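## Task

On the patch panel under the switch whose ports have red covers, take the loose end of a patch lead and push it into port 13 until it clicks home. Do not leave a plug sitting far out from the panel without a grip on it. No lead may end up sharply kinked. Do not withdraw any other plug, even a little outward, as that can count as failure. Every lead must sit in all the cable-manager rings along its route: the other lead missing a ring means failure, and the plugged lead missing one is a penalty. Results that hold only because the robot is still holding them do not count. Release everything and move the grippers away at the end.

## Robot and tools

Robot: two arms, left_arm (robot's own left, +y side) and right_arm (-y side), each ending in a two-finger parallel gripper. Bases sit near x=+0.186, y=±0.318, z=+1.482 m. Joint ranges (rad): waist ±2.880, shoulder 0 to 3.142, elbow 0 to 3.019, wrist pitch -1.693 to 1.571, wrist yaw ±1.571, wrist roll ±2.094. The elbow cannot fully straighten.

Frame: one scene frame for everything. Origin on the floor under the centre of the robot's foot, +z up, +x the direction the robot faces, +y toward the left arm. Arm names do not tell you which side of a picture they appear on. Gripper fingers point along the gripper's own +z and close along its y axis. The reported hand position is the point between the finger pads, roughly 1 cm behind the tips. Printed positions can be slightly wrong, worse at long reach, and motions tend to stop a centimetre or more short, usually too low.

Row format (shared by all moving calls): one flat list of 16 numbers covering both arms, even if only one moves: left x, y, z, qw, qx, qy, qz, opening, then right x, y, z, qw, qx, qy, qz, opening. x, y, z are an absolute target position in metres in the scene frame; the quaternion is an absolute target orientation, w first. Together these are a pose, not an offset. Opening runs from -1 (closed) to +1 (fully open, 0.094 m). A target farther than 0.6 m from that arm's last reported position along any gripper axis is rejected and nothing is sent. To hold an orientation, repeat the same quaternion you used before rather than copying the slightly drifted reported one. To park an arm, resend its last reported full pose and desired opening every call.

Tools:
- execute_actions {"actions": [...], "pictures": bool}. An empty list just returns the state. One action {"rows": [[16 numbers], ...], "steps": n} with up to 15 rows and n up to 15 (default 15); each step is 1/30 s, each row runs one step, the final row repeats to fill the count. A wait is {"steps": n}, n up to 300, counted from the previous result. Pictures come by default.
- move {"target": [16 numbers], "speed": m/s}. Straight-line path for each gripper to its pose, both finishing together, 0.5 to 10 s long (cut off at 10 s). speed 0.002 to 0.5, default 0.25; turning limited to twice that in rad/s. The opening is applied at the start. It does not avoid obstacles or the other arm, and the hand can lag, wander or overshoot speed. Faster contact hits harder; aiming further past a contact presses harder.
- wait {"seconds": 0 to 10}: lets the simulation run with no new command.
- zoom_image {"camera", "region": [x0, y0, x1, y1]} in pixels from the top-left, at most 504x504; cameras cam_head_left and cam_head_right (896x504), cam_left_wrist and cam_right_wrist (504x504).
- read_manual {"section": "licences"}: licence text only.
- finished_scene {"scene": n}: ends the current scene for good and reports success; then the next task appears.

Control behaviour: every step the commanded pose is clamped to within 70 mm and 16 degrees of the measured pose, then solved by damped IK with position given priority over orientation. After an action ends, an arm keeps going only to its last clamped pose, so far targets need follow-up calls. The simulation keeps running while you think.

Results: a state line per arm with position and wxyz quaternion; grip_measured on the same -1..+1 scale (each gripper may read off by up to about 1 mm); joint positions (last value is opening in metres) and joint torques (offset, noisy). HELD marks steps where the clearance check kept your row from the robot; a "pose unreachable" line names the affected arm. A "Hand target" line gives the pose the controller is heading for. move adds a "move:" line: done, off_target, moving, held or fault, plus limits such as paced (target clipped) or held (steps blocked, after which the arm may surge fast), and each gripper's distance to its target. FAULT lines mean an arm stopped; MOTOR HOT warns from 85 °C, and at 100 °C an OVER-TEMPERATURE FAULT drops that arm until it cools.

Gripping: to hold, command an opening about 0.03 below grip_measured; smaller margin means gentler. Pad force is around 50-62 N, weaker on thin parts under 2 mm, with a brief spike on contact.

Avoid: arms colliding or pushing on each other, dropped or slipping plugs, fast impacts, hard shoves against the panel, yanking on cables, pulling any seated plug outward, and long static loads that heat motors. Open the gripper and retreat before ending the scene.

Each tool is called after ">>>" by a JSON object that holds its "fn" and its "kwargs".

## Session

>>> {"fn": "execute_actions", "kwargs": {"actions": []}}

Scene clock: 0.00 s of 4500.00 s.
left_arm: end_effector_position=(+0.7985, +0.3301, +1.1460) grip_measured=+1.000 end_effector_quat_wxyz=(+0.271, -0.011, +0.963, +0.012) | right_arm: end_effector_position=(+0.7851, -0.3155, +1.1449) grip_measured=+1.000 end_effector_quat_wxyz=(+0.263, +0.007, +0.965, +0.003)
Joint positions: left_arm=[-1.827  0.847  0.839  0.416 -0.19   0.211  0.094] | right_arm=[ 1.86   0.846  0.81   0.422  0.193 -0.218  0.094]
Joint velocities: left_arm=[-0.005 -0.024  0.002  0.007  0.007  0.051  0.   ] | right_arm=[-0.005 -0.005  0.007 -0.007  0.066 -0.022  0.   ]
Joint torques (N m, as the arm reports them, + toward a larger angle): no reading
Hand target (left_arm): +0.799, +0.330, +1.143; +0.270, -0.011, +0.963, +0.013
Hand target (right_arm): +0.794, -0.318, +1.151; +0.273, +0.010, +0.962, +0.001

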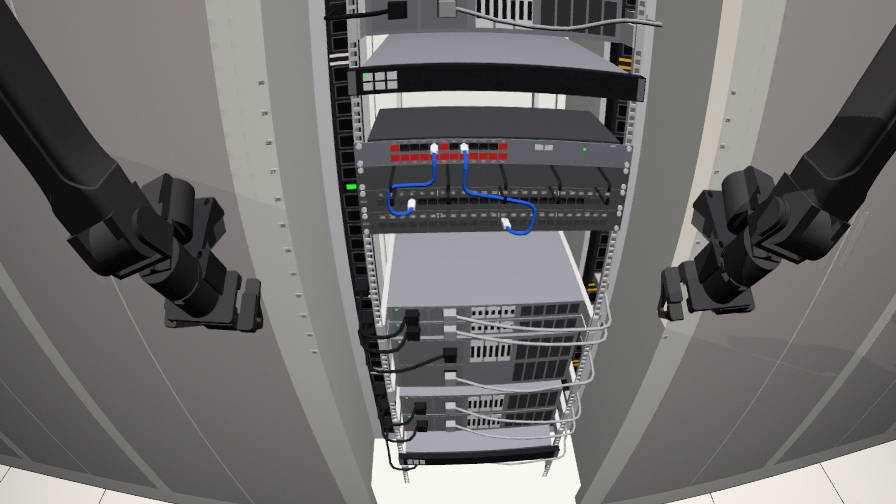

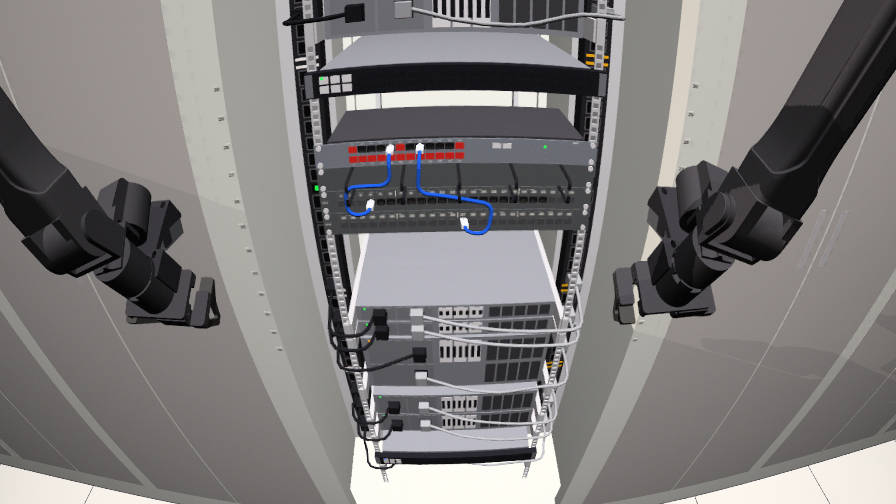

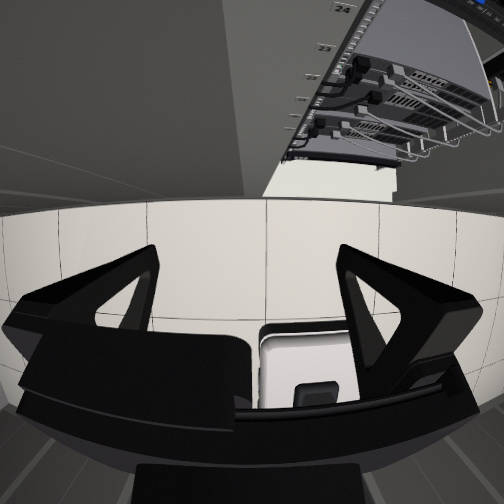

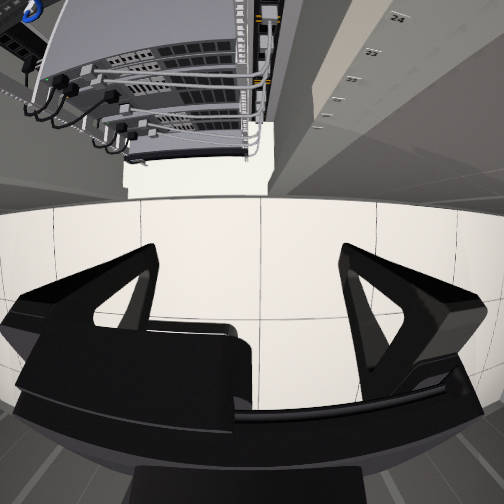

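>>> {"fn": "zoom_image", "kwargs": {"camera": "cam_head_left", "region": [350, 130, 640, 250]}}

>>> {"fn": "zoom_image", "kwargs": {"camera": "cam_head_right", "region": [400, 160, 520, 250]}}

>>> {"fn": "zoom_image", "kwargs": {"camera": "cam_head_left", "region": [440, 160, 560, 250]}}

Region (350, 130, 640, 250) of cam_head_left's 896x504 image, scaled by 1.738, with more detail than that image has; it fills the top 209 rows of this view, and the rest is white.

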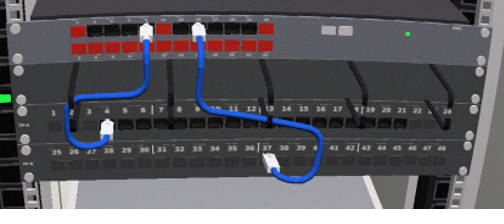

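Region (400, 160, 520, 250) of cam_head_right's 896x504 image, scaled by 4.200, with more detail than that image has; it fills the top 378 rows of this view, and the rest is white.

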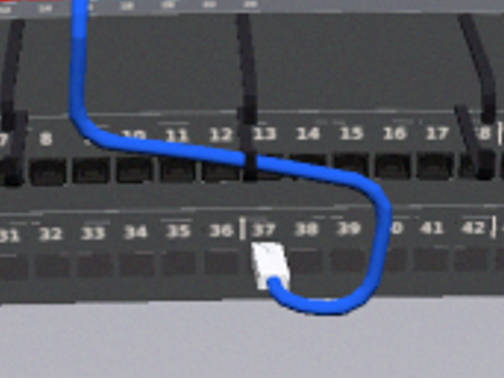

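Region (440, 160, 560, 250) of cam_head_left's 896x504 image, scaled by 4.200, with more detail than that image has; it fills the top 378 rows of this view, and the rest is white.

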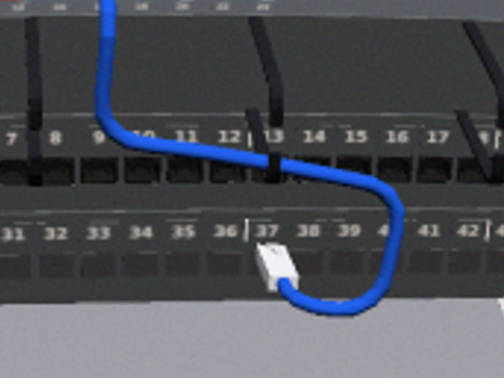

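>>> {"fn": "move", "kwargs": {"target": [0.7985,0.3301,1.146,0.271,-0.011,0.963,0.012,1, 0.93,-0.09,1.08,0.819,0,0.574,0,1]}}

Scene clock: 9.90 s of 4500.00 s.
left_arm: end_effector_position=(+0.7985, +0.3301, +1.1460) grip_measured=+1.000 end_effector_quat_wxyz=(+0.271, -0.011, +0.963, +0.012) | right_arm: end_effector_position=(+0.9347, -0.1010, +1.0772) grip_measured=+1.000 end_effector_quat_wxyz=(+0.727, -0.062, +0.682, +0.054)
Joint positions: left_arm=[-1.827  0.847  0.839  0.416 -0.19   0.211  0.094] | right_arm=[ 2.077  1.79   1.583  1.554 -0.231 -0.516  0.094]
Joint velocities: left_arm=[-0.005 -0.015 -0.007  0.017 -0.037 -0.022  0.   ] | right_arm=[-0.015 -0.015  0.007  0.007  0.022  0.007  0.   ]
Joint torques (N m, as the arm reports them, + toward a larger angle): left_arm=[ -2.35 -16.21   2.64   1.21   0.1   -0.05] | right_arm=[ 11.94 -12.13   2.47   2.77  -0.34  -0.24]
Hand target (left_arm): +0.799, +0.330, +1.146; +0.271, -0.011, +0.962, +0.012
Hand target (right_arm): +0.935, -0.091, +1.084; +0.737, -0.059, +0.672, +0.052
Off the commanded pose (left_arm): 0.000 m, 0 deg.
Off the commanded pose (right_arm): 0.012 m, 19 deg; orientation clipped at the last step of the last action.
joint sent to its limit (right arm) — the command would take joint 4 (wrist pitch) past its upper limit, so that joint was sent only as far as its limit.
After step 90, 3.70 s passed at rest.
move: off_target (right_arm); limits=paced
camera_calibration (this result's frames):
cam_right_wrist: T_world_to_cam=[[0.16212, -0.98672, 0.0100596, -0.262646], [-0.521113, -0.0942682, -0.848266, 1.39707], [0.837949, 0.132279, -0.529475, -0.0756563], [0, 0, 0, 1]] pos_world=[0.834006, -0.117452, 1.14767]

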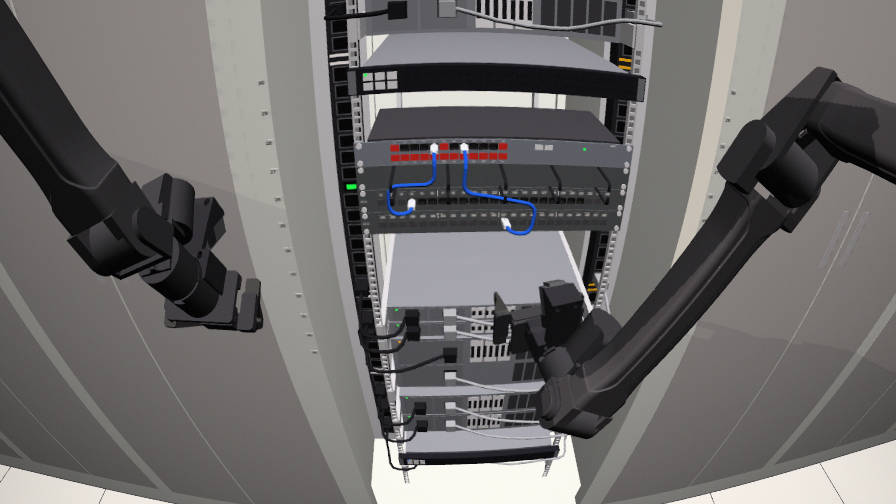

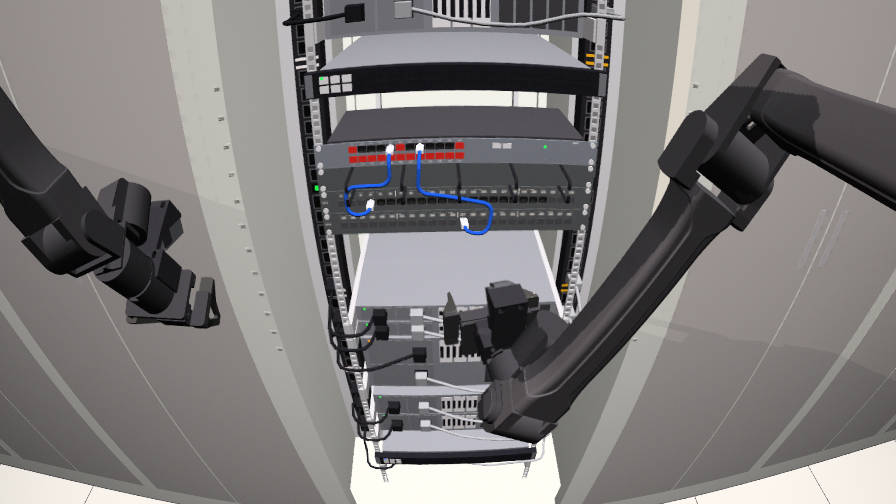

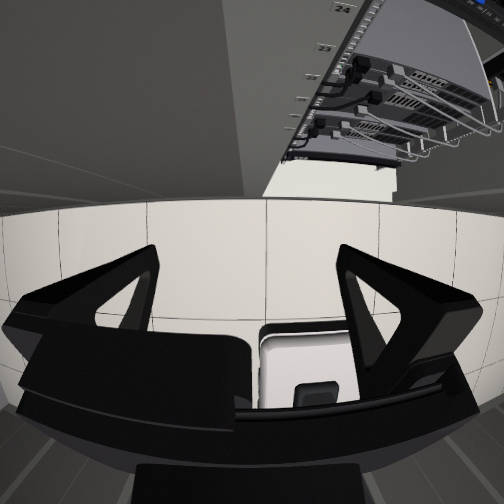

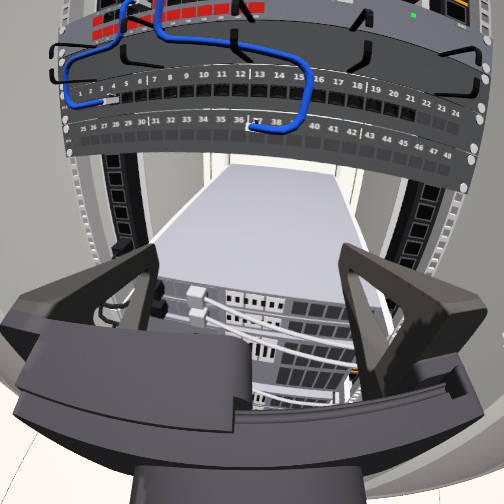

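>>> {"fn": "zoom_image", "kwargs": {"camera": "cam_right_wrist", "region": [190, 20, 340, 160]}}

Region (190, 20, 340, 160) of cam_right_wrist's 504x504 image, scaled by 3.360, with more detail than that image has; it fills the top 470 rows of this view, and the rest is white.

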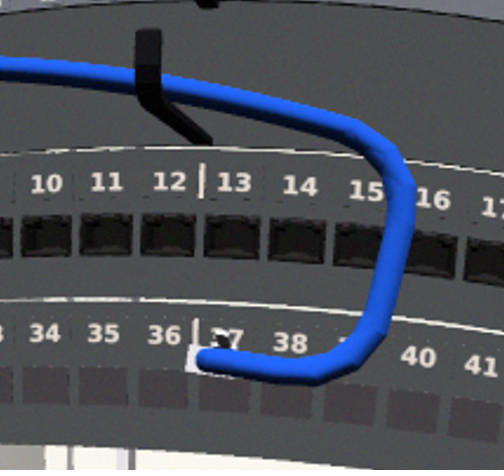

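>>> {"fn": "move", "kwargs": {"target": [0.7985,0.3301,1.146,0.271,-0.011,0.963,0.012,1, 1.03,-0.079,1.10,0.843,0,0.537,0,-0.3], "speed": 0.1}}

Scene clock: 18.77 s of 4500.00 s.
left_arm: end_effector_position=(+0.7985, +0.3301, +1.1460) grip_measured=+1.000 end_effector_quat_wxyz=(+0.271, -0.011, +0.963, +0.012) | right_arm: end_effector_position=(+1.0290, -0.0939, +1.0946) grip_measured=-0.297 end_effector_quat_wxyz=(+0.841, -0.011, +0.541, -0.011)
Joint positions: left_arm=[-1.827  0.847  0.839  0.416 -0.19   0.211  0.094] | right_arm=[ 2.101  2.11   2.318  1.54  -0.264 -0.495  0.033]
Joint velocities: left_arm=[-0.015  0.015  0.017 -0.012 -0.051  0.007  0.   ] | right_arm=[-0.005 -0.005 -0.012  0.012 -0.007 -0.022 -0.001]
Joint torques (N m, as the arm reports them, + toward a larger angle): left_arm=[ -2.49 -16.25   2.56   1.26   0.1   -0.03] | right_arm=[ 15.11 -13.07   6.33   0.97  -0.28   0.01]
Hand target (left_arm): +0.799, +0.330, +1.146; +0.271, -0.011, +0.962, +0.012
Hand target (right_arm): +1.030, -0.080, +1.100; +0.844, +0.001, +0.537, +0.003
Off the commanded pose (left_arm): 0.000 m, 0 deg.
Off the commanded pose (right_arm): 0.016 m, 2 deg.
After step 90, 3.37 s passed at rest.
move: off_target (right_arm)
camera_calibration (this result's frames):
cam_right_wrist: T_world_to_cam=[[-0.00423153, -0.99971, 0.0237269, -0.116173], [-0.190895, -0.0224832, -0.981353, 1.27423], [0.981601, -0.00868196, -0.190744, -0.678175], [0, 0, 0, 1]] pos_world=[0.908449, -0.0933788, 1.12386]

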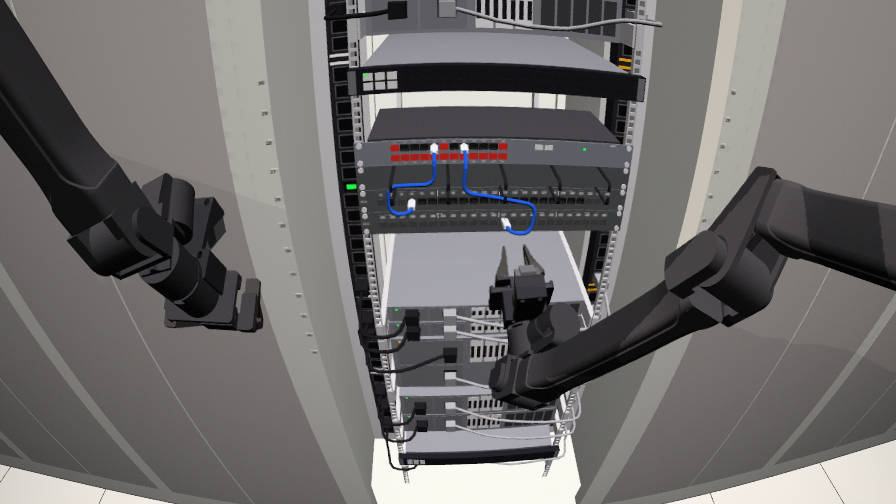

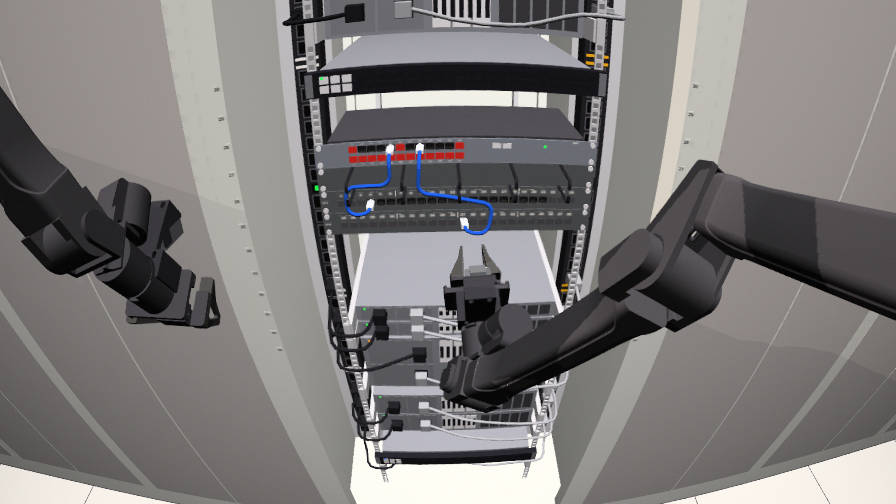

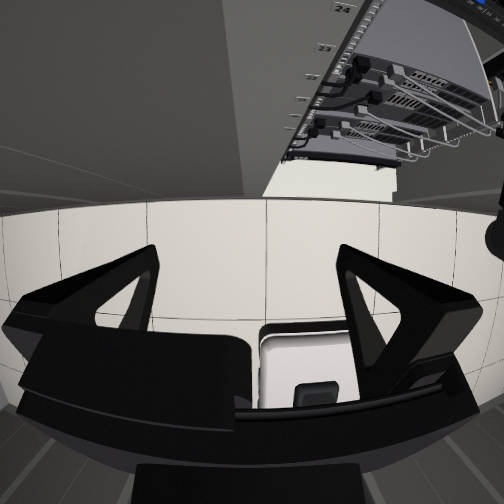

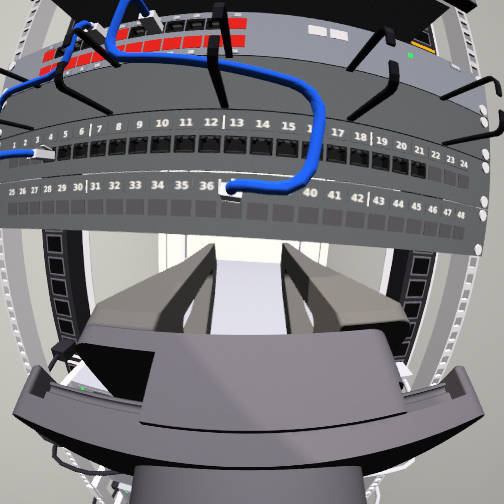

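>>> {"fn": "zoom_image", "kwargs": {"camera": "cam_right_wrist", "region": [180, 100, 330, 260]}}

>>> {"fn": "zoom_image", "kwargs": {"camera": "cam_right_wrist", "region": [0, 110, 120, 200]}}

Region (180, 100, 330, 260) of cam_right_wrist's 504x504 image, scaled by 3.150, with more detail than that image has; it fills the left 472 columns of this view, and the rest is white.

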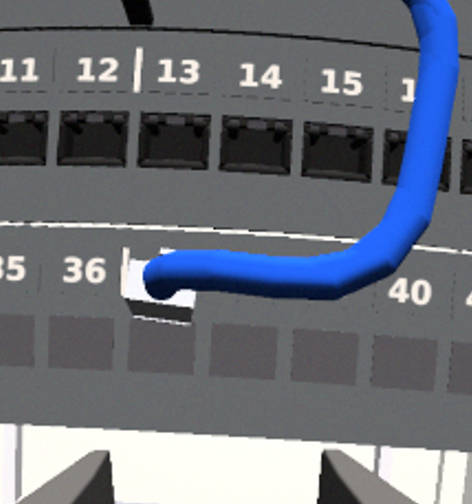

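Region (0, 110, 120, 200) of cam_right_wrist's 504x504 image, scaled by 4.200, with more detail than that image has; it fills the top 378 rows of this view, and the rest is white.

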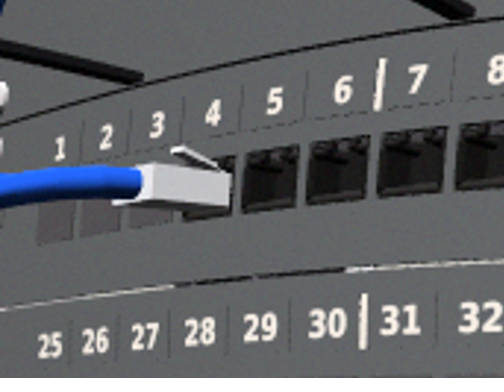

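>>> {"fn": "move", "kwargs": {"target": [0.7985,0.3301,1.146,0.271,-0.011,0.963,0.012,1, 1.046,-0.068,1.116,0.843,0.024,0.537,0.0155,-0.3], "speed": 0.05}}

>>> {"fn": "zoom_image", "kwargs": {"camera": "cam_head_right", "region": [410, 180, 520, 270]}}

>>> {"fn": "zoom_image", "kwargs": {"camera": "cam_right_wrist", "region": [170, 120, 330, 280]}}

Scene clock: 23.40 s of 4500.00 s.
left_arm: end_effector_position=(+0.7985, +0.3301, +1.1460) grip_measured=+1.000 end_effector_quat_wxyz=(+0.271, -0.011, +0.963, +0.012) | right_arm: end_effector_position=(+1.0458, -0.0813, +1.1140) grip_measured=-0.297 end_effector_quat_wxyz=(+0.842, +0.012, +0.539, +0.004)
Joint positions: left_arm=[-1.827  0.847  0.839  0.416 -0.19   0.211  0.094] | right_arm=[ 2.139  2.111  2.367  1.497 -0.254 -0.481  0.033]
Joint velocities: left_arm=[-0.005  0.005  0.007 -0.007 -0.022 -0.051  0.   ] | right_arm=[-0.015  0.015 -0.002 -0.012  0.022 -0.022  0.   ]
Joint torques (N m, as the arm reports them, + toward a larger angle): left_arm=[ -2.39 -15.97   2.65   1.24   0.09  -0.03] | right_arm=[ 15.22 -13.     6.49   0.93  -0.07  -0.02]
Hand target (left_arm): +0.799, +0.330, +1.146; +0.271, -0.011, +0.962, +0.012
Hand target (right_arm): +1.046, -0.069, +1.116; +0.842, +0.024, +0.538, +0.016
Off the commanded pose (left_arm): 0.000 m, 0 deg.
Off the commanded pose (right_arm): 0.013 m, 2 deg.
After step 90, 0.40 s passed at rest.
move: off_target (right_arm)
camera_calibration (this result's frames):
cam_right_wrist: T_world_to_cam=[[-0.00320103, -0.999537, -0.0302615, -0.0448936], [-0.185757, 0.0303293, -0.982128, 1.29657], [0.982591, 0.00247745, -0.185768, -0.696554], [0, 0, 0, 1]] pos_world=[0.92513, -0.0824711, 1.14264]

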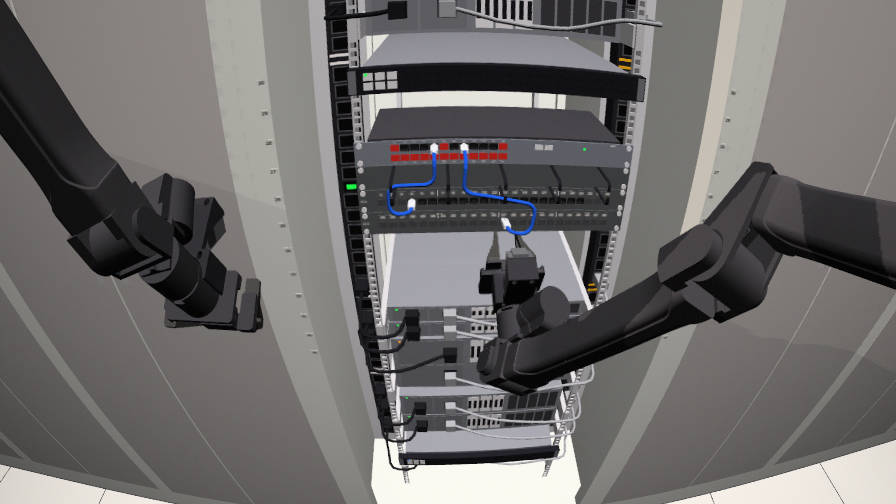

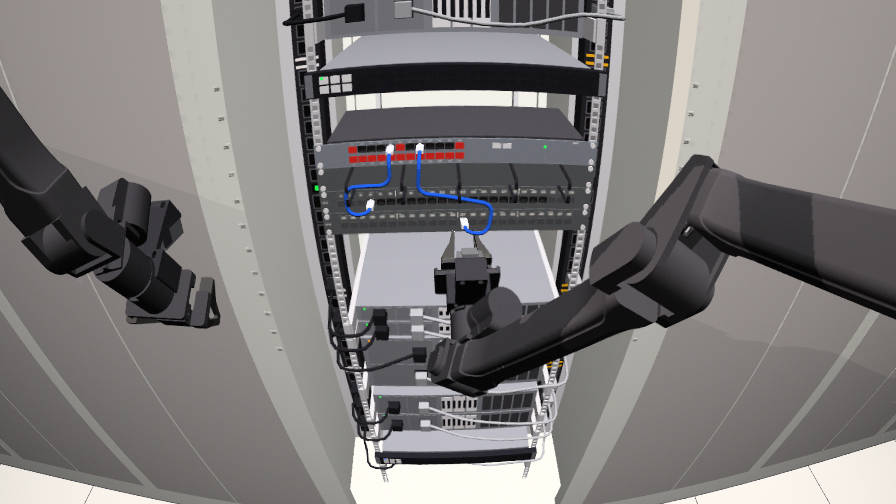

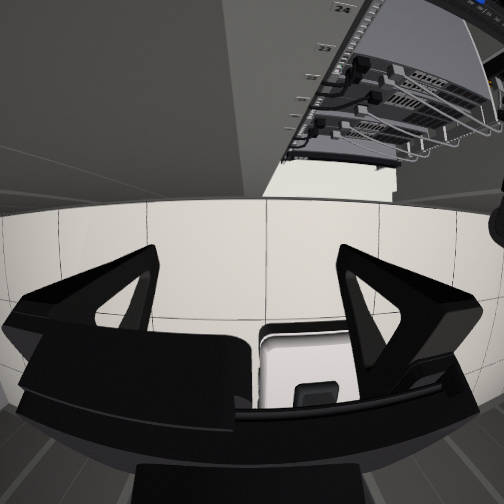

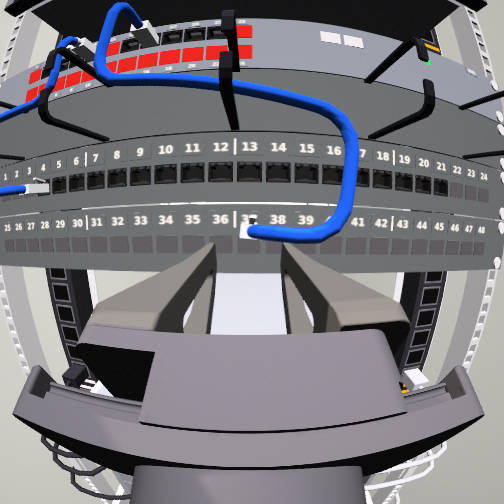

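Region (410, 180, 520, 270) of cam_head_right's 896x504 image, scaled by 4.582, with more detail than that image has; it fills the top 412 rows of this view, and the rest is white.

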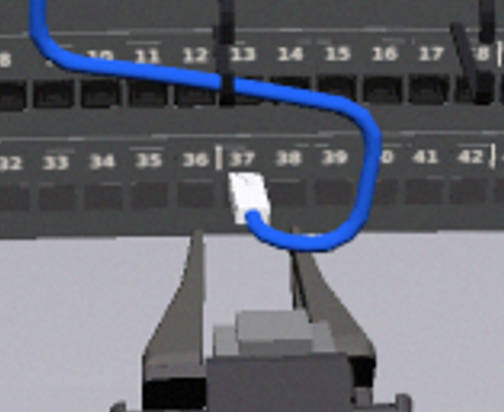

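Region (170, 120, 330, 280) of cam_right_wrist's 504x504 image, scaled by 3.150, with more detail than that image has.

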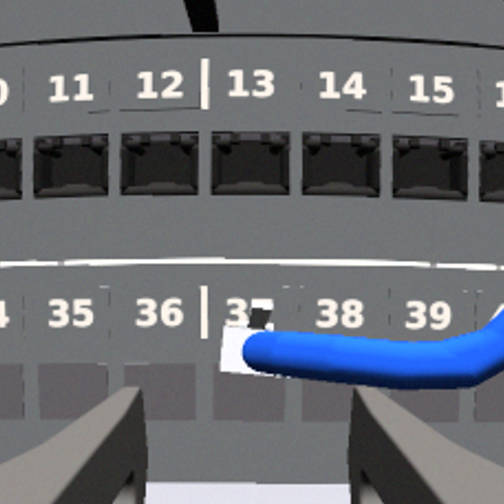

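>>> {"fn": "move", "kwargs": {"target": [0.7985,0.3301,1.146,0.271,-0.011,0.963,0.012,1, 1.052,-0.069,1.130,0.843,0.024,0.537,0.0155,-0.45], "speed": 0.03}}

>>> {"fn": "zoom_image", "kwargs": {"camera": "cam_head_right", "region": [420, 180, 510, 260]}}

>>> {"fn": "zoom_image", "kwargs": {"camera": "cam_right_wrist", "region": [170, 150, 330, 310]}}

Scene clock: 26.83 s of 4500.00 s.
left_arm: end_effector_position=(+0.7985, +0.3301, +1.1460) grip_measured=+1.000 end_effector_quat_wxyz=(+0.271, -0.011, +0.963, +0.012) | right_arm: end_effector_position=(+1.0425, -0.0753, +1.1117) grip_measured=-0.447 end_effector_quat_wxyz=(+0.840, +0.013, +0.542, +0.009)
Joint positions: left_arm=[-1.827  0.847  0.839  0.416 -0.19   0.211  0.094] | right_arm=[ 2.145  2.115  2.36   1.497 -0.254 -0.481  0.026]
Joint velocities: left_arm=[ 0.005 -0.005  0.007 -0.007 -0.022 -0.007  0.   ] | right_arm=[-0.005 -0.015 -0.002 -0.022 -0.051  0.022 -0.   ]
Joint torques (N m, as the arm reports them, + toward a larger angle): left_arm=[ -2.46 -16.28   2.62   1.3    0.09  -0.03] | right_arm=[ 15.87 -15.41   3.96   1.11  -0.13  -0.11]
Hand target (left_arm): +0.799, +0.330, +1.146; +0.271, -0.011, +0.962, +0.012
Hand target (right_arm): +1.052, -0.070, +1.130; +0.843, +0.024, +0.537, +0.015
Off the commanded pose (left_arm): 0.000 m, 0 deg.
Off the commanded pose (right_arm): 0.022 m, 2 deg.
move: off_target (right_arm)
camera_calibration (this result's frames):
cam_right_wrist: T_world_to_cam=[[0.00329064, -0.999308, -0.0370465, -0.038168], [-0.193956, 0.0357054, -0.98036, 1.30047], [0.981005, 0.0104114, -0.193705, -0.682653], [0, 0, 0, 1]] pos_world=[0.922045, -0.0774678, 1.14128]

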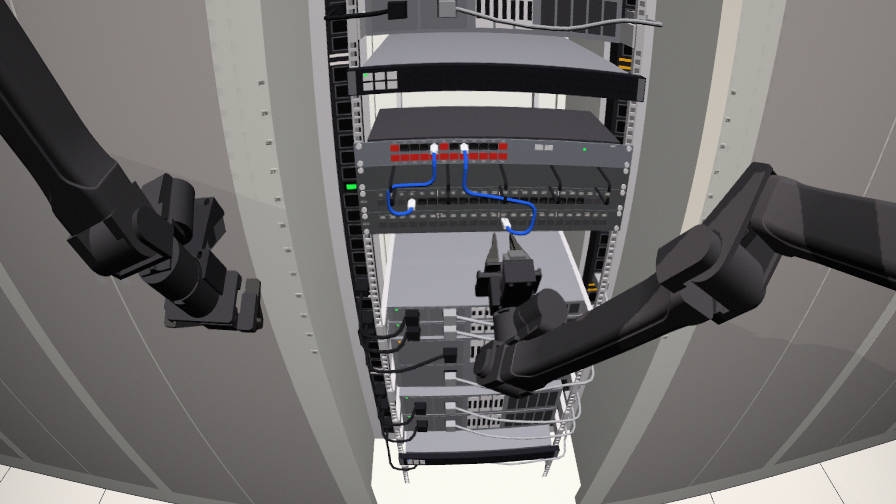

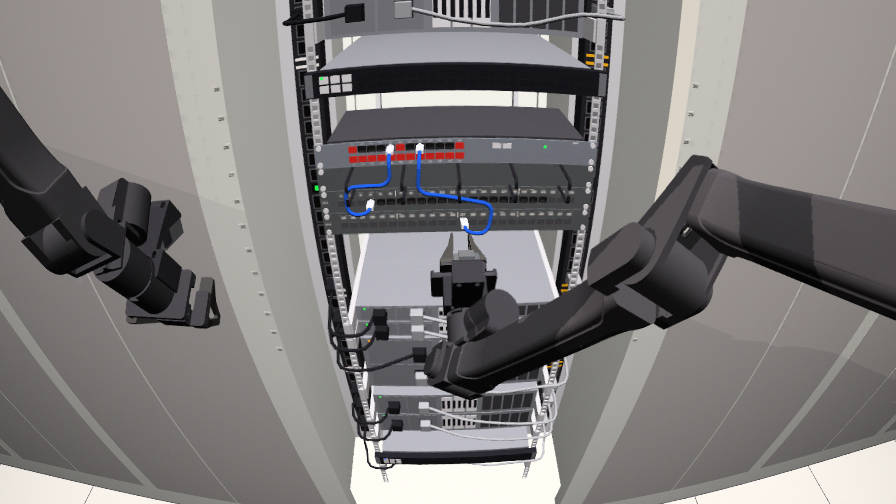

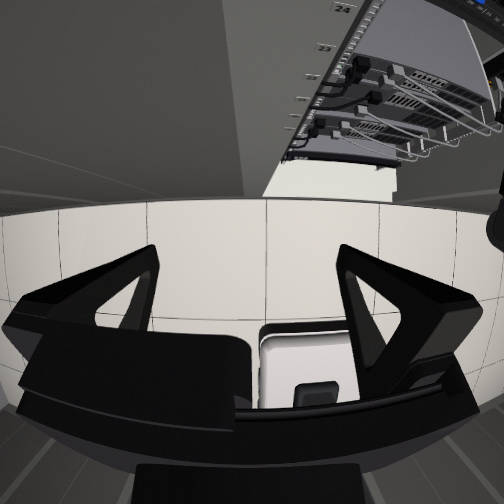

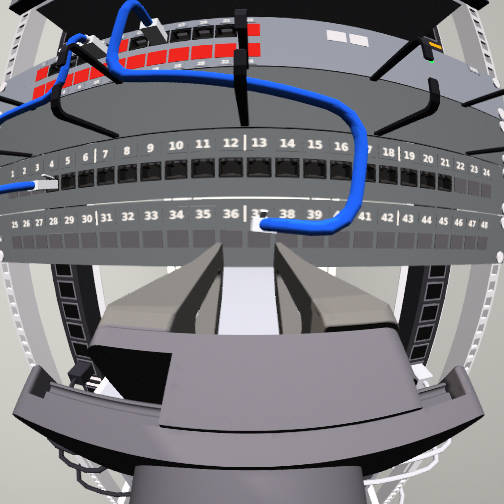

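Region (420, 180, 510, 260) of cam_head_right's 896x504 image, scaled by 5.600, with more detail than that image has.

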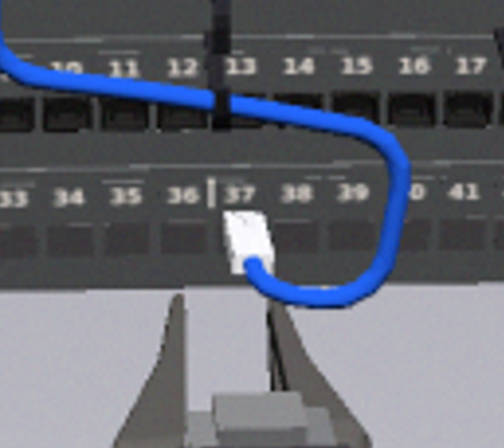

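Region (170, 150, 330, 310) of cam_right_wrist's 504x504 image, scaled by 3.150, with more detail than that image has.

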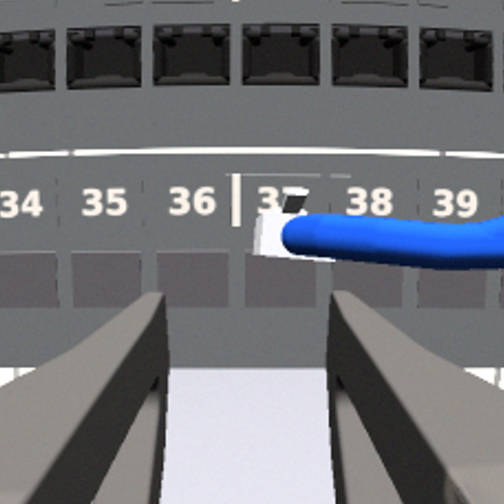

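>>> {"fn": "execute_actions", "kwargs": {"actions": [{"rows":[[0.7985,0.3301,1.146,0.271,-0.011,0.963,0.012,1,1.053,-0.071,1.132,0.843,0.024,0.537,0.0155,-0.3],[0.7985,0.3301,1.146,0.271,-0.011,0.963,0.012,1,1.054,-0.072,1.134,0.843,0.024,0.537,0.0155,-0.3],[0.7985,0.3301,1.146,0.271,-0.011,0.963,0.012,1,1.055,-0.073,1.136,0.843,0.024,0.537,0.0155,-0.3],[0.7985,0.3301,1.146,0.271,-0.011,0.963,0.012,1,1.056,-0.074,1.138,0.843,0.024,0.537,0.0155,-0.3]],"steps":15}], "pictures": false}}

Scene clock: 31.60 s of 4500.00 s.
left_arm: end_effector_position=(+0.7985, +0.3301, +1.1460) grip_measured=+1.000 end_effector_quat_wxyz=(+0.271, -0.011, +0.963, +0.012) | right_arm: end_effector_position=(+1.0355, -0.0698, +1.1036) grip_measured=-0.303 end_effector_quat_wxyz=(+0.833, +0.009, +0.553, +0.016)
Joint positions: left_arm=[-1.827  0.847  0.839  0.416 -0.19   0.211  0.094] | right_arm=[ 2.145  2.107  2.321  1.497 -0.254 -0.481  0.033]
Joint velocities: left_arm=[-0.005  0.005  0.017  0.012 -0.051  0.022  0.   ] | right_arm=[-0.005 -0.005 -0.007 -0.002 -0.037 -0.037 -0.001]
Joint torques (N m, as the arm reports them, + toward a larger angle): left_arm=[ -2.53 -15.92   2.68   1.25   0.1   -0.03] | right_arm=[ 15.79 -17.3    3.82   1.43  -0.15  -0.1 ]
Hand target (left_arm): +0.799, +0.330, +1.146; +0.271, -0.011, +0.962, +0.012
Hand target (right_arm): +1.055, -0.076, +1.138; +0.843, +0.024, +0.537, +0.015
Off the commanded pose (left_arm): 0.000 m, 0 deg.
Off the commanded pose (right_arm): 0.040 m, 3 deg.
Steps of this call (steps 1 to 90: nothing new was sent; then 1.27 s passed at rest; steps 91 to 105: all 15 steps of this action). Readings (end_effector_position):
91: left_arm (+0.7985, +0.3301, +1.1460) | right_arm (+1.0420, -0.0749, +1.1110)
92: left_arm (+0.7985, +0.3301, +1.1460) | right_arm (+1.0415, -0.0745, +1.1105)
94: left_arm (+0.7985, +0.3301, +1.1460) | right_arm (+1.0396, -0.0730, +1.1083)
98: left_arm (+0.7985, +0.3301, +1.1460) | right_arm (+1.0360, -0.0702, +1.1041)
105: the state above

>>> {"fn": "execute_actions", "kwargs": {"actions": [{"rows":[[0.7985,0.3301,1.146,0.271,-0.011,0.963,0.012,1,1.058,-0.0755,1.140,0.843,0.024,0.537,0.0155,-0.3],[0.7985,0.3301,1.146,0.271,-0.011,0.963,0.012,1,1.060,-0.077,1.142,0.845,0.024,0.534,0.0155,-0.3],[0.7985,0.3301,1.146,0.271,-0.011,0.963,0.012,1,1.062,-0.078,1.144,0.846,0.024,0.532,0.0155,-0.3],[0.7985,0.3301,1.146,0.271,-0.011,0.963,0.012,1,1.064,-0.079,1.146,0.847,0.024,0.531,0.0155,-0.3],[0.7985,0.3301,1.146,0.271,-0.011,0.963,0.012,1,1.065,-0.080,1.149,0.848,0.024,0.529,0.0155,-0.3]],"steps":15}], "pictures": false}}

Scene clock: 33.97 s of 4500.00 s.
left_arm: end_effector_position=(+0.7985, +0.3301, +1.1460) grip_measured=+1.000 end_effector_quat_wxyz=(+0.271, -0.011, +0.963, +0.012) | right_arm: end_effector_position=(+1.0447, -0.0776, +1.1163) grip_measured=-0.303 end_effector_quat_wxyz=(+0.838, +0.010, +0.545, +0.012)
Joint positions: left_arm=[-1.827  0.847  0.839  0.416 -0.19   0.211  0.094] | right_arm=[ 2.145  2.086  2.32   1.497 -0.258 -0.481  0.033]
Joint velocities: left_arm=[-0.015  0.005 -0.007  0.012 -0.066  0.007  0.   ] | right_arm=[-0.005 -0.024 -0.022  0.007  0.051  0.007 -0.001]
Joint torques (N m, as the arm reports them, + toward a larger angle): left_arm=[ -2.46 -16.3    2.65   1.26   0.09  -0.03] | right_arm=[ 15.61 -16.5    4.46   1.13  -0.31  -0.06]
Hand target (left_arm): +0.799, +0.330, +1.146; +0.271, -0.011, +0.962, +0.012
Hand target (right_arm): +1.063, -0.082, +1.149; +0.848, +0.024, +0.529, +0.016
Off the commanded pose (left_arm): 0.000 m, 0 deg.
Off the commanded pose (right_arm): 0.039 m, 3 deg.
Steps of this call (steps 1 to 56: nothing new was sent; steps 57 to 71: all 15 steps of this action). Readings (end_effector_position):
57: left_arm (+0.7985, +0.3301, +1.1460) | right_arm (+1.0361, -0.0703, +1.1043)
58: left_arm (+0.7985, +0.3301, +1.1460) | right_arm (+1.0361, -0.0703, +1.1044)
60: left_arm (+0.7985, +0.3301, +1.1460) | right_arm (+1.0368, -0.0708, +1.1053)
64: left_arm (+0.7985, +0.3301, +1.1460) | right_arm (+1.0396, -0.0730, +1.1094)
71: the state above

>>> {"fn": "execute_actions", "kwargs": {"actions": [{"rows":[[0.7985,0.3301,1.146,0.271,-0.011,0.963,0.012,1,1.066,-0.080,1.151,0.849,0.024,0.528,0.0155,-0.3],[0.7985,0.3301,1.146,0.271,-0.011,0.963,0.012,1,1.068,-0.081,1.153,0.850,0.024,0.526,0.0155,-0.3],[0.7985,0.3301,1.146,0.271,-0.011,0.963,0.012,1,1.070,-0.082,1.156,0.851,0.024,0.524,0.0155,-0.3],[0.7985,0.3301,1.146,0.271,-0.011,0.963,0.012,1,1.071,-0.082,1.158,0.852,0.024,0.523,0.0155,-0.3]],"steps":15}], "pictures": false}}

>>> {"fn": "wait", "kwargs": {"seconds": 0.3}}

>>> {"fn": "zoom_image", "kwargs": {"camera": "cam_head_right", "region": [420, 180, 510, 260]}}

>>> {"fn": "zoom_image", "kwargs": {"camera": "cam_right_wrist", "region": [170, 150, 330, 310]}}

Scene clock: 35.93 s of 4500.00 s.
left_arm: end_effector_position=(+0.7985, +0.3301, +1.1460) grip_measured=+1.000 end_effector_quat_wxyz=(+0.271, -0.011, +0.963, +0.012) | right_arm: end_effector_position=(+1.0465, -0.0779, +1.1200) grip_measured=-0.303 end_effector_quat_wxyz=(+0.840, +0.008, +0.542, +0.013)
Joint positions: left_arm=[-1.827  0.847  0.839  0.416 -0.19   0.211  0.094] | right_arm=[ 2.146  2.082  2.32   1.497 -0.265 -0.481  0.033]
Joint velocities: left_arm=[-0.015 -0.015  0.007  0.002  0.007 -0.022  0.   ] | right_arm=[-0.024 -0.005  0.007  0.007 -0.051 -0.051  0.001]
Joint torques (N m, as the arm reports them, + toward a larger angle): left_arm=[ -2.38 -16.16   2.7    1.25   0.08  -0.03] | right_arm=[ 15.87 -17.15   4.94   0.97  -0.31  -0.06]
Hand target (left_arm): +0.799, +0.330, +1.146; +0.271, -0.011, +0.962, +0.012
Hand target (right_arm): +1.069, -0.084, +1.158; +0.852, +0.024, +0.523, +0.015
Off the commanded pose (left_arm): 0.000 m, 0 deg.
Off the commanded pose (right_arm): 0.045 m, 3 deg.
Steps of this call (steps 1 to 44: nothing new was sent; steps 45 to 59: all 15 steps of this action). Readings (end_effector_position):
45: left_arm (+0.7985, +0.3301, +1.1460) | right_arm (+1.0451, -0.0778, +1.1168)
46: left_arm (+0.7985, +0.3301, +1.1460) | right_arm (+1.0450, -0.0776, +1.1169)
48: left_arm (+0.7985, +0.3301, +1.1460) | right_arm (+1.0451, -0.0772, +1.1174)
52: left_arm (+0.7985, +0.3301, +1.1460) | right_arm (+1.0455, -0.0771, +1.1185)
59: the state above

Scene clock: 36.23 s of 4500.00 s.
left_arm: end_effector_position=(+0.7985, +0.3301, +1.1460) grip_measured=+1.000 end_effector_quat_wxyz=(+0.271, -0.011, +0.963, +0.012) | right_arm: end_effector_position=(+1.0465, -0.0779, +1.1200) grip_measured=-0.303 end_effector_quat_wxyz=(+0.840, +0.008, +0.542, +0.013)
Joint positions: left_arm=[-1.827  0.847  0.839  0.416 -0.19   0.211  0.094] | right_arm=[ 2.146  2.082  2.32   1.497 -0.265 -0.481  0.033]
Joint velocities: left_arm=[-0.015 -0.005  0.002  0.012  0.007  0.007  0.   ] | right_arm=[-0.005 -0.015 -0.002 -0.007  0.007  0.007  0.002]
Joint torques (N m, as the arm reports them, + toward a larger angle): left_arm=[ -2.21 -16.24   2.59   1.21   0.09  -0.05] | right_arm=[ 15.61 -17.11   4.96   1.01  -0.31  -0.07]
Hand target (left_arm): +0.799, +0.330, +1.146; +0.271, -0.011, +0.962, +0.012
Hand target (right_arm): +1.069, -0.084, +1.158; +0.852, +0.024, +0.523, +0.015
Off the commanded pose (left_arm): 0.000 m, 0 deg.
Off the commanded pose (right_arm): 0.045 m, 3 deg.
Steps of this call (steps 1 to 9: nothing new was sent). Readings (end_effector_position):
1: left_arm (+0.7985, +0.3301, +1.1460) | right_arm (+1.0465, -0.0779, +1.1200)
2: left_arm (+0.7985, +0.3301, +1.1460) | right_arm (+1.0465, -0.0779, +1.1200)
4: left_arm (+0.7985, +0.3301, +1.1460) | right_arm (+1.0465, -0.0779, +1.1200)
8: left_arm (+0.7985, +0.3301, +1.1460) | right_arm (+1.0465, -0.0779, +1.1200)
9: the state above
camera_calibration (this result's frames):
cam_right_wrist: T_world_to_cam=[[0.0157245, -0.999283, -0.0344422, -0.0563456], [-0.194259, 0.0307369, -0.980469, 1.30959], [0.980824, 0.0221081, -0.193637, -0.683952], [0, 0, 0, 1]] pos_world=[0.926123, -0.0814371, 1.14963]

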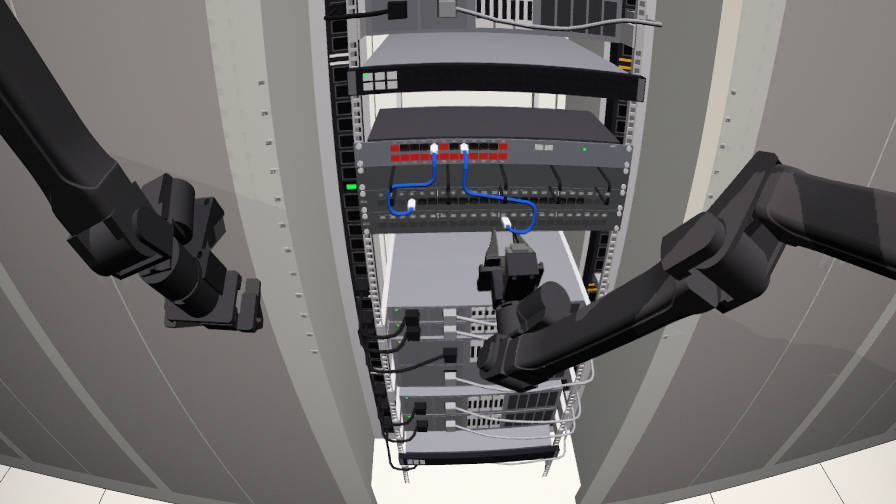

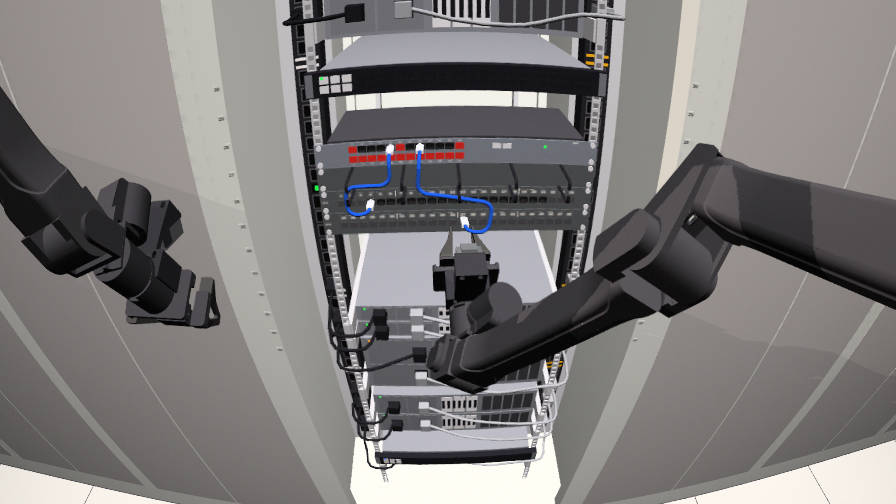

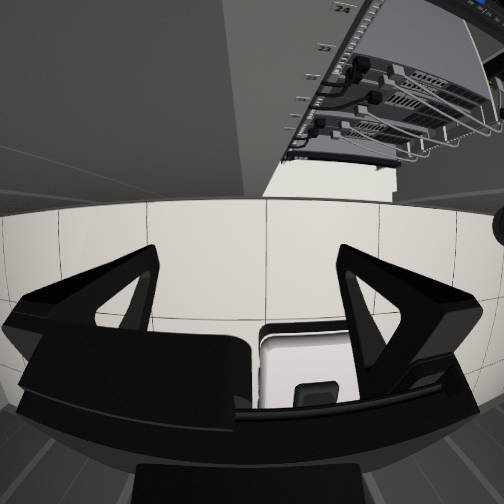

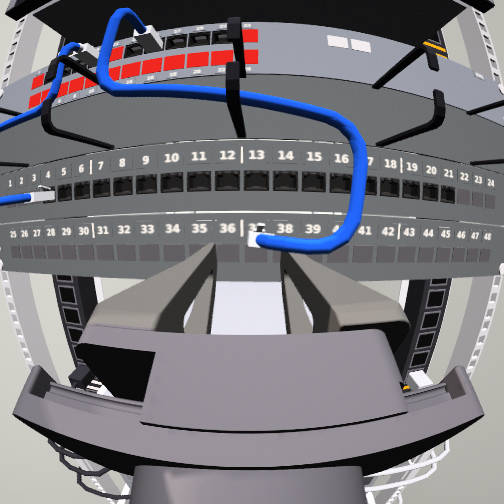

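Region (420, 180, 510, 260) of cam_head_right's 896x504 image, scaled by 5.600, with more detail than that image has.

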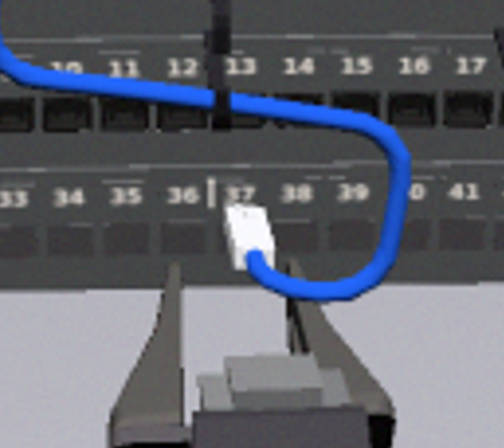

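Region (170, 150, 330, 310) of cam_right_wrist's 504x504 image, scaled by 3.150, with more detail than that image has.

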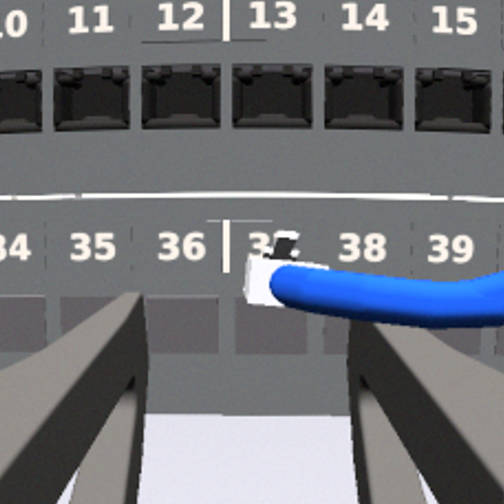

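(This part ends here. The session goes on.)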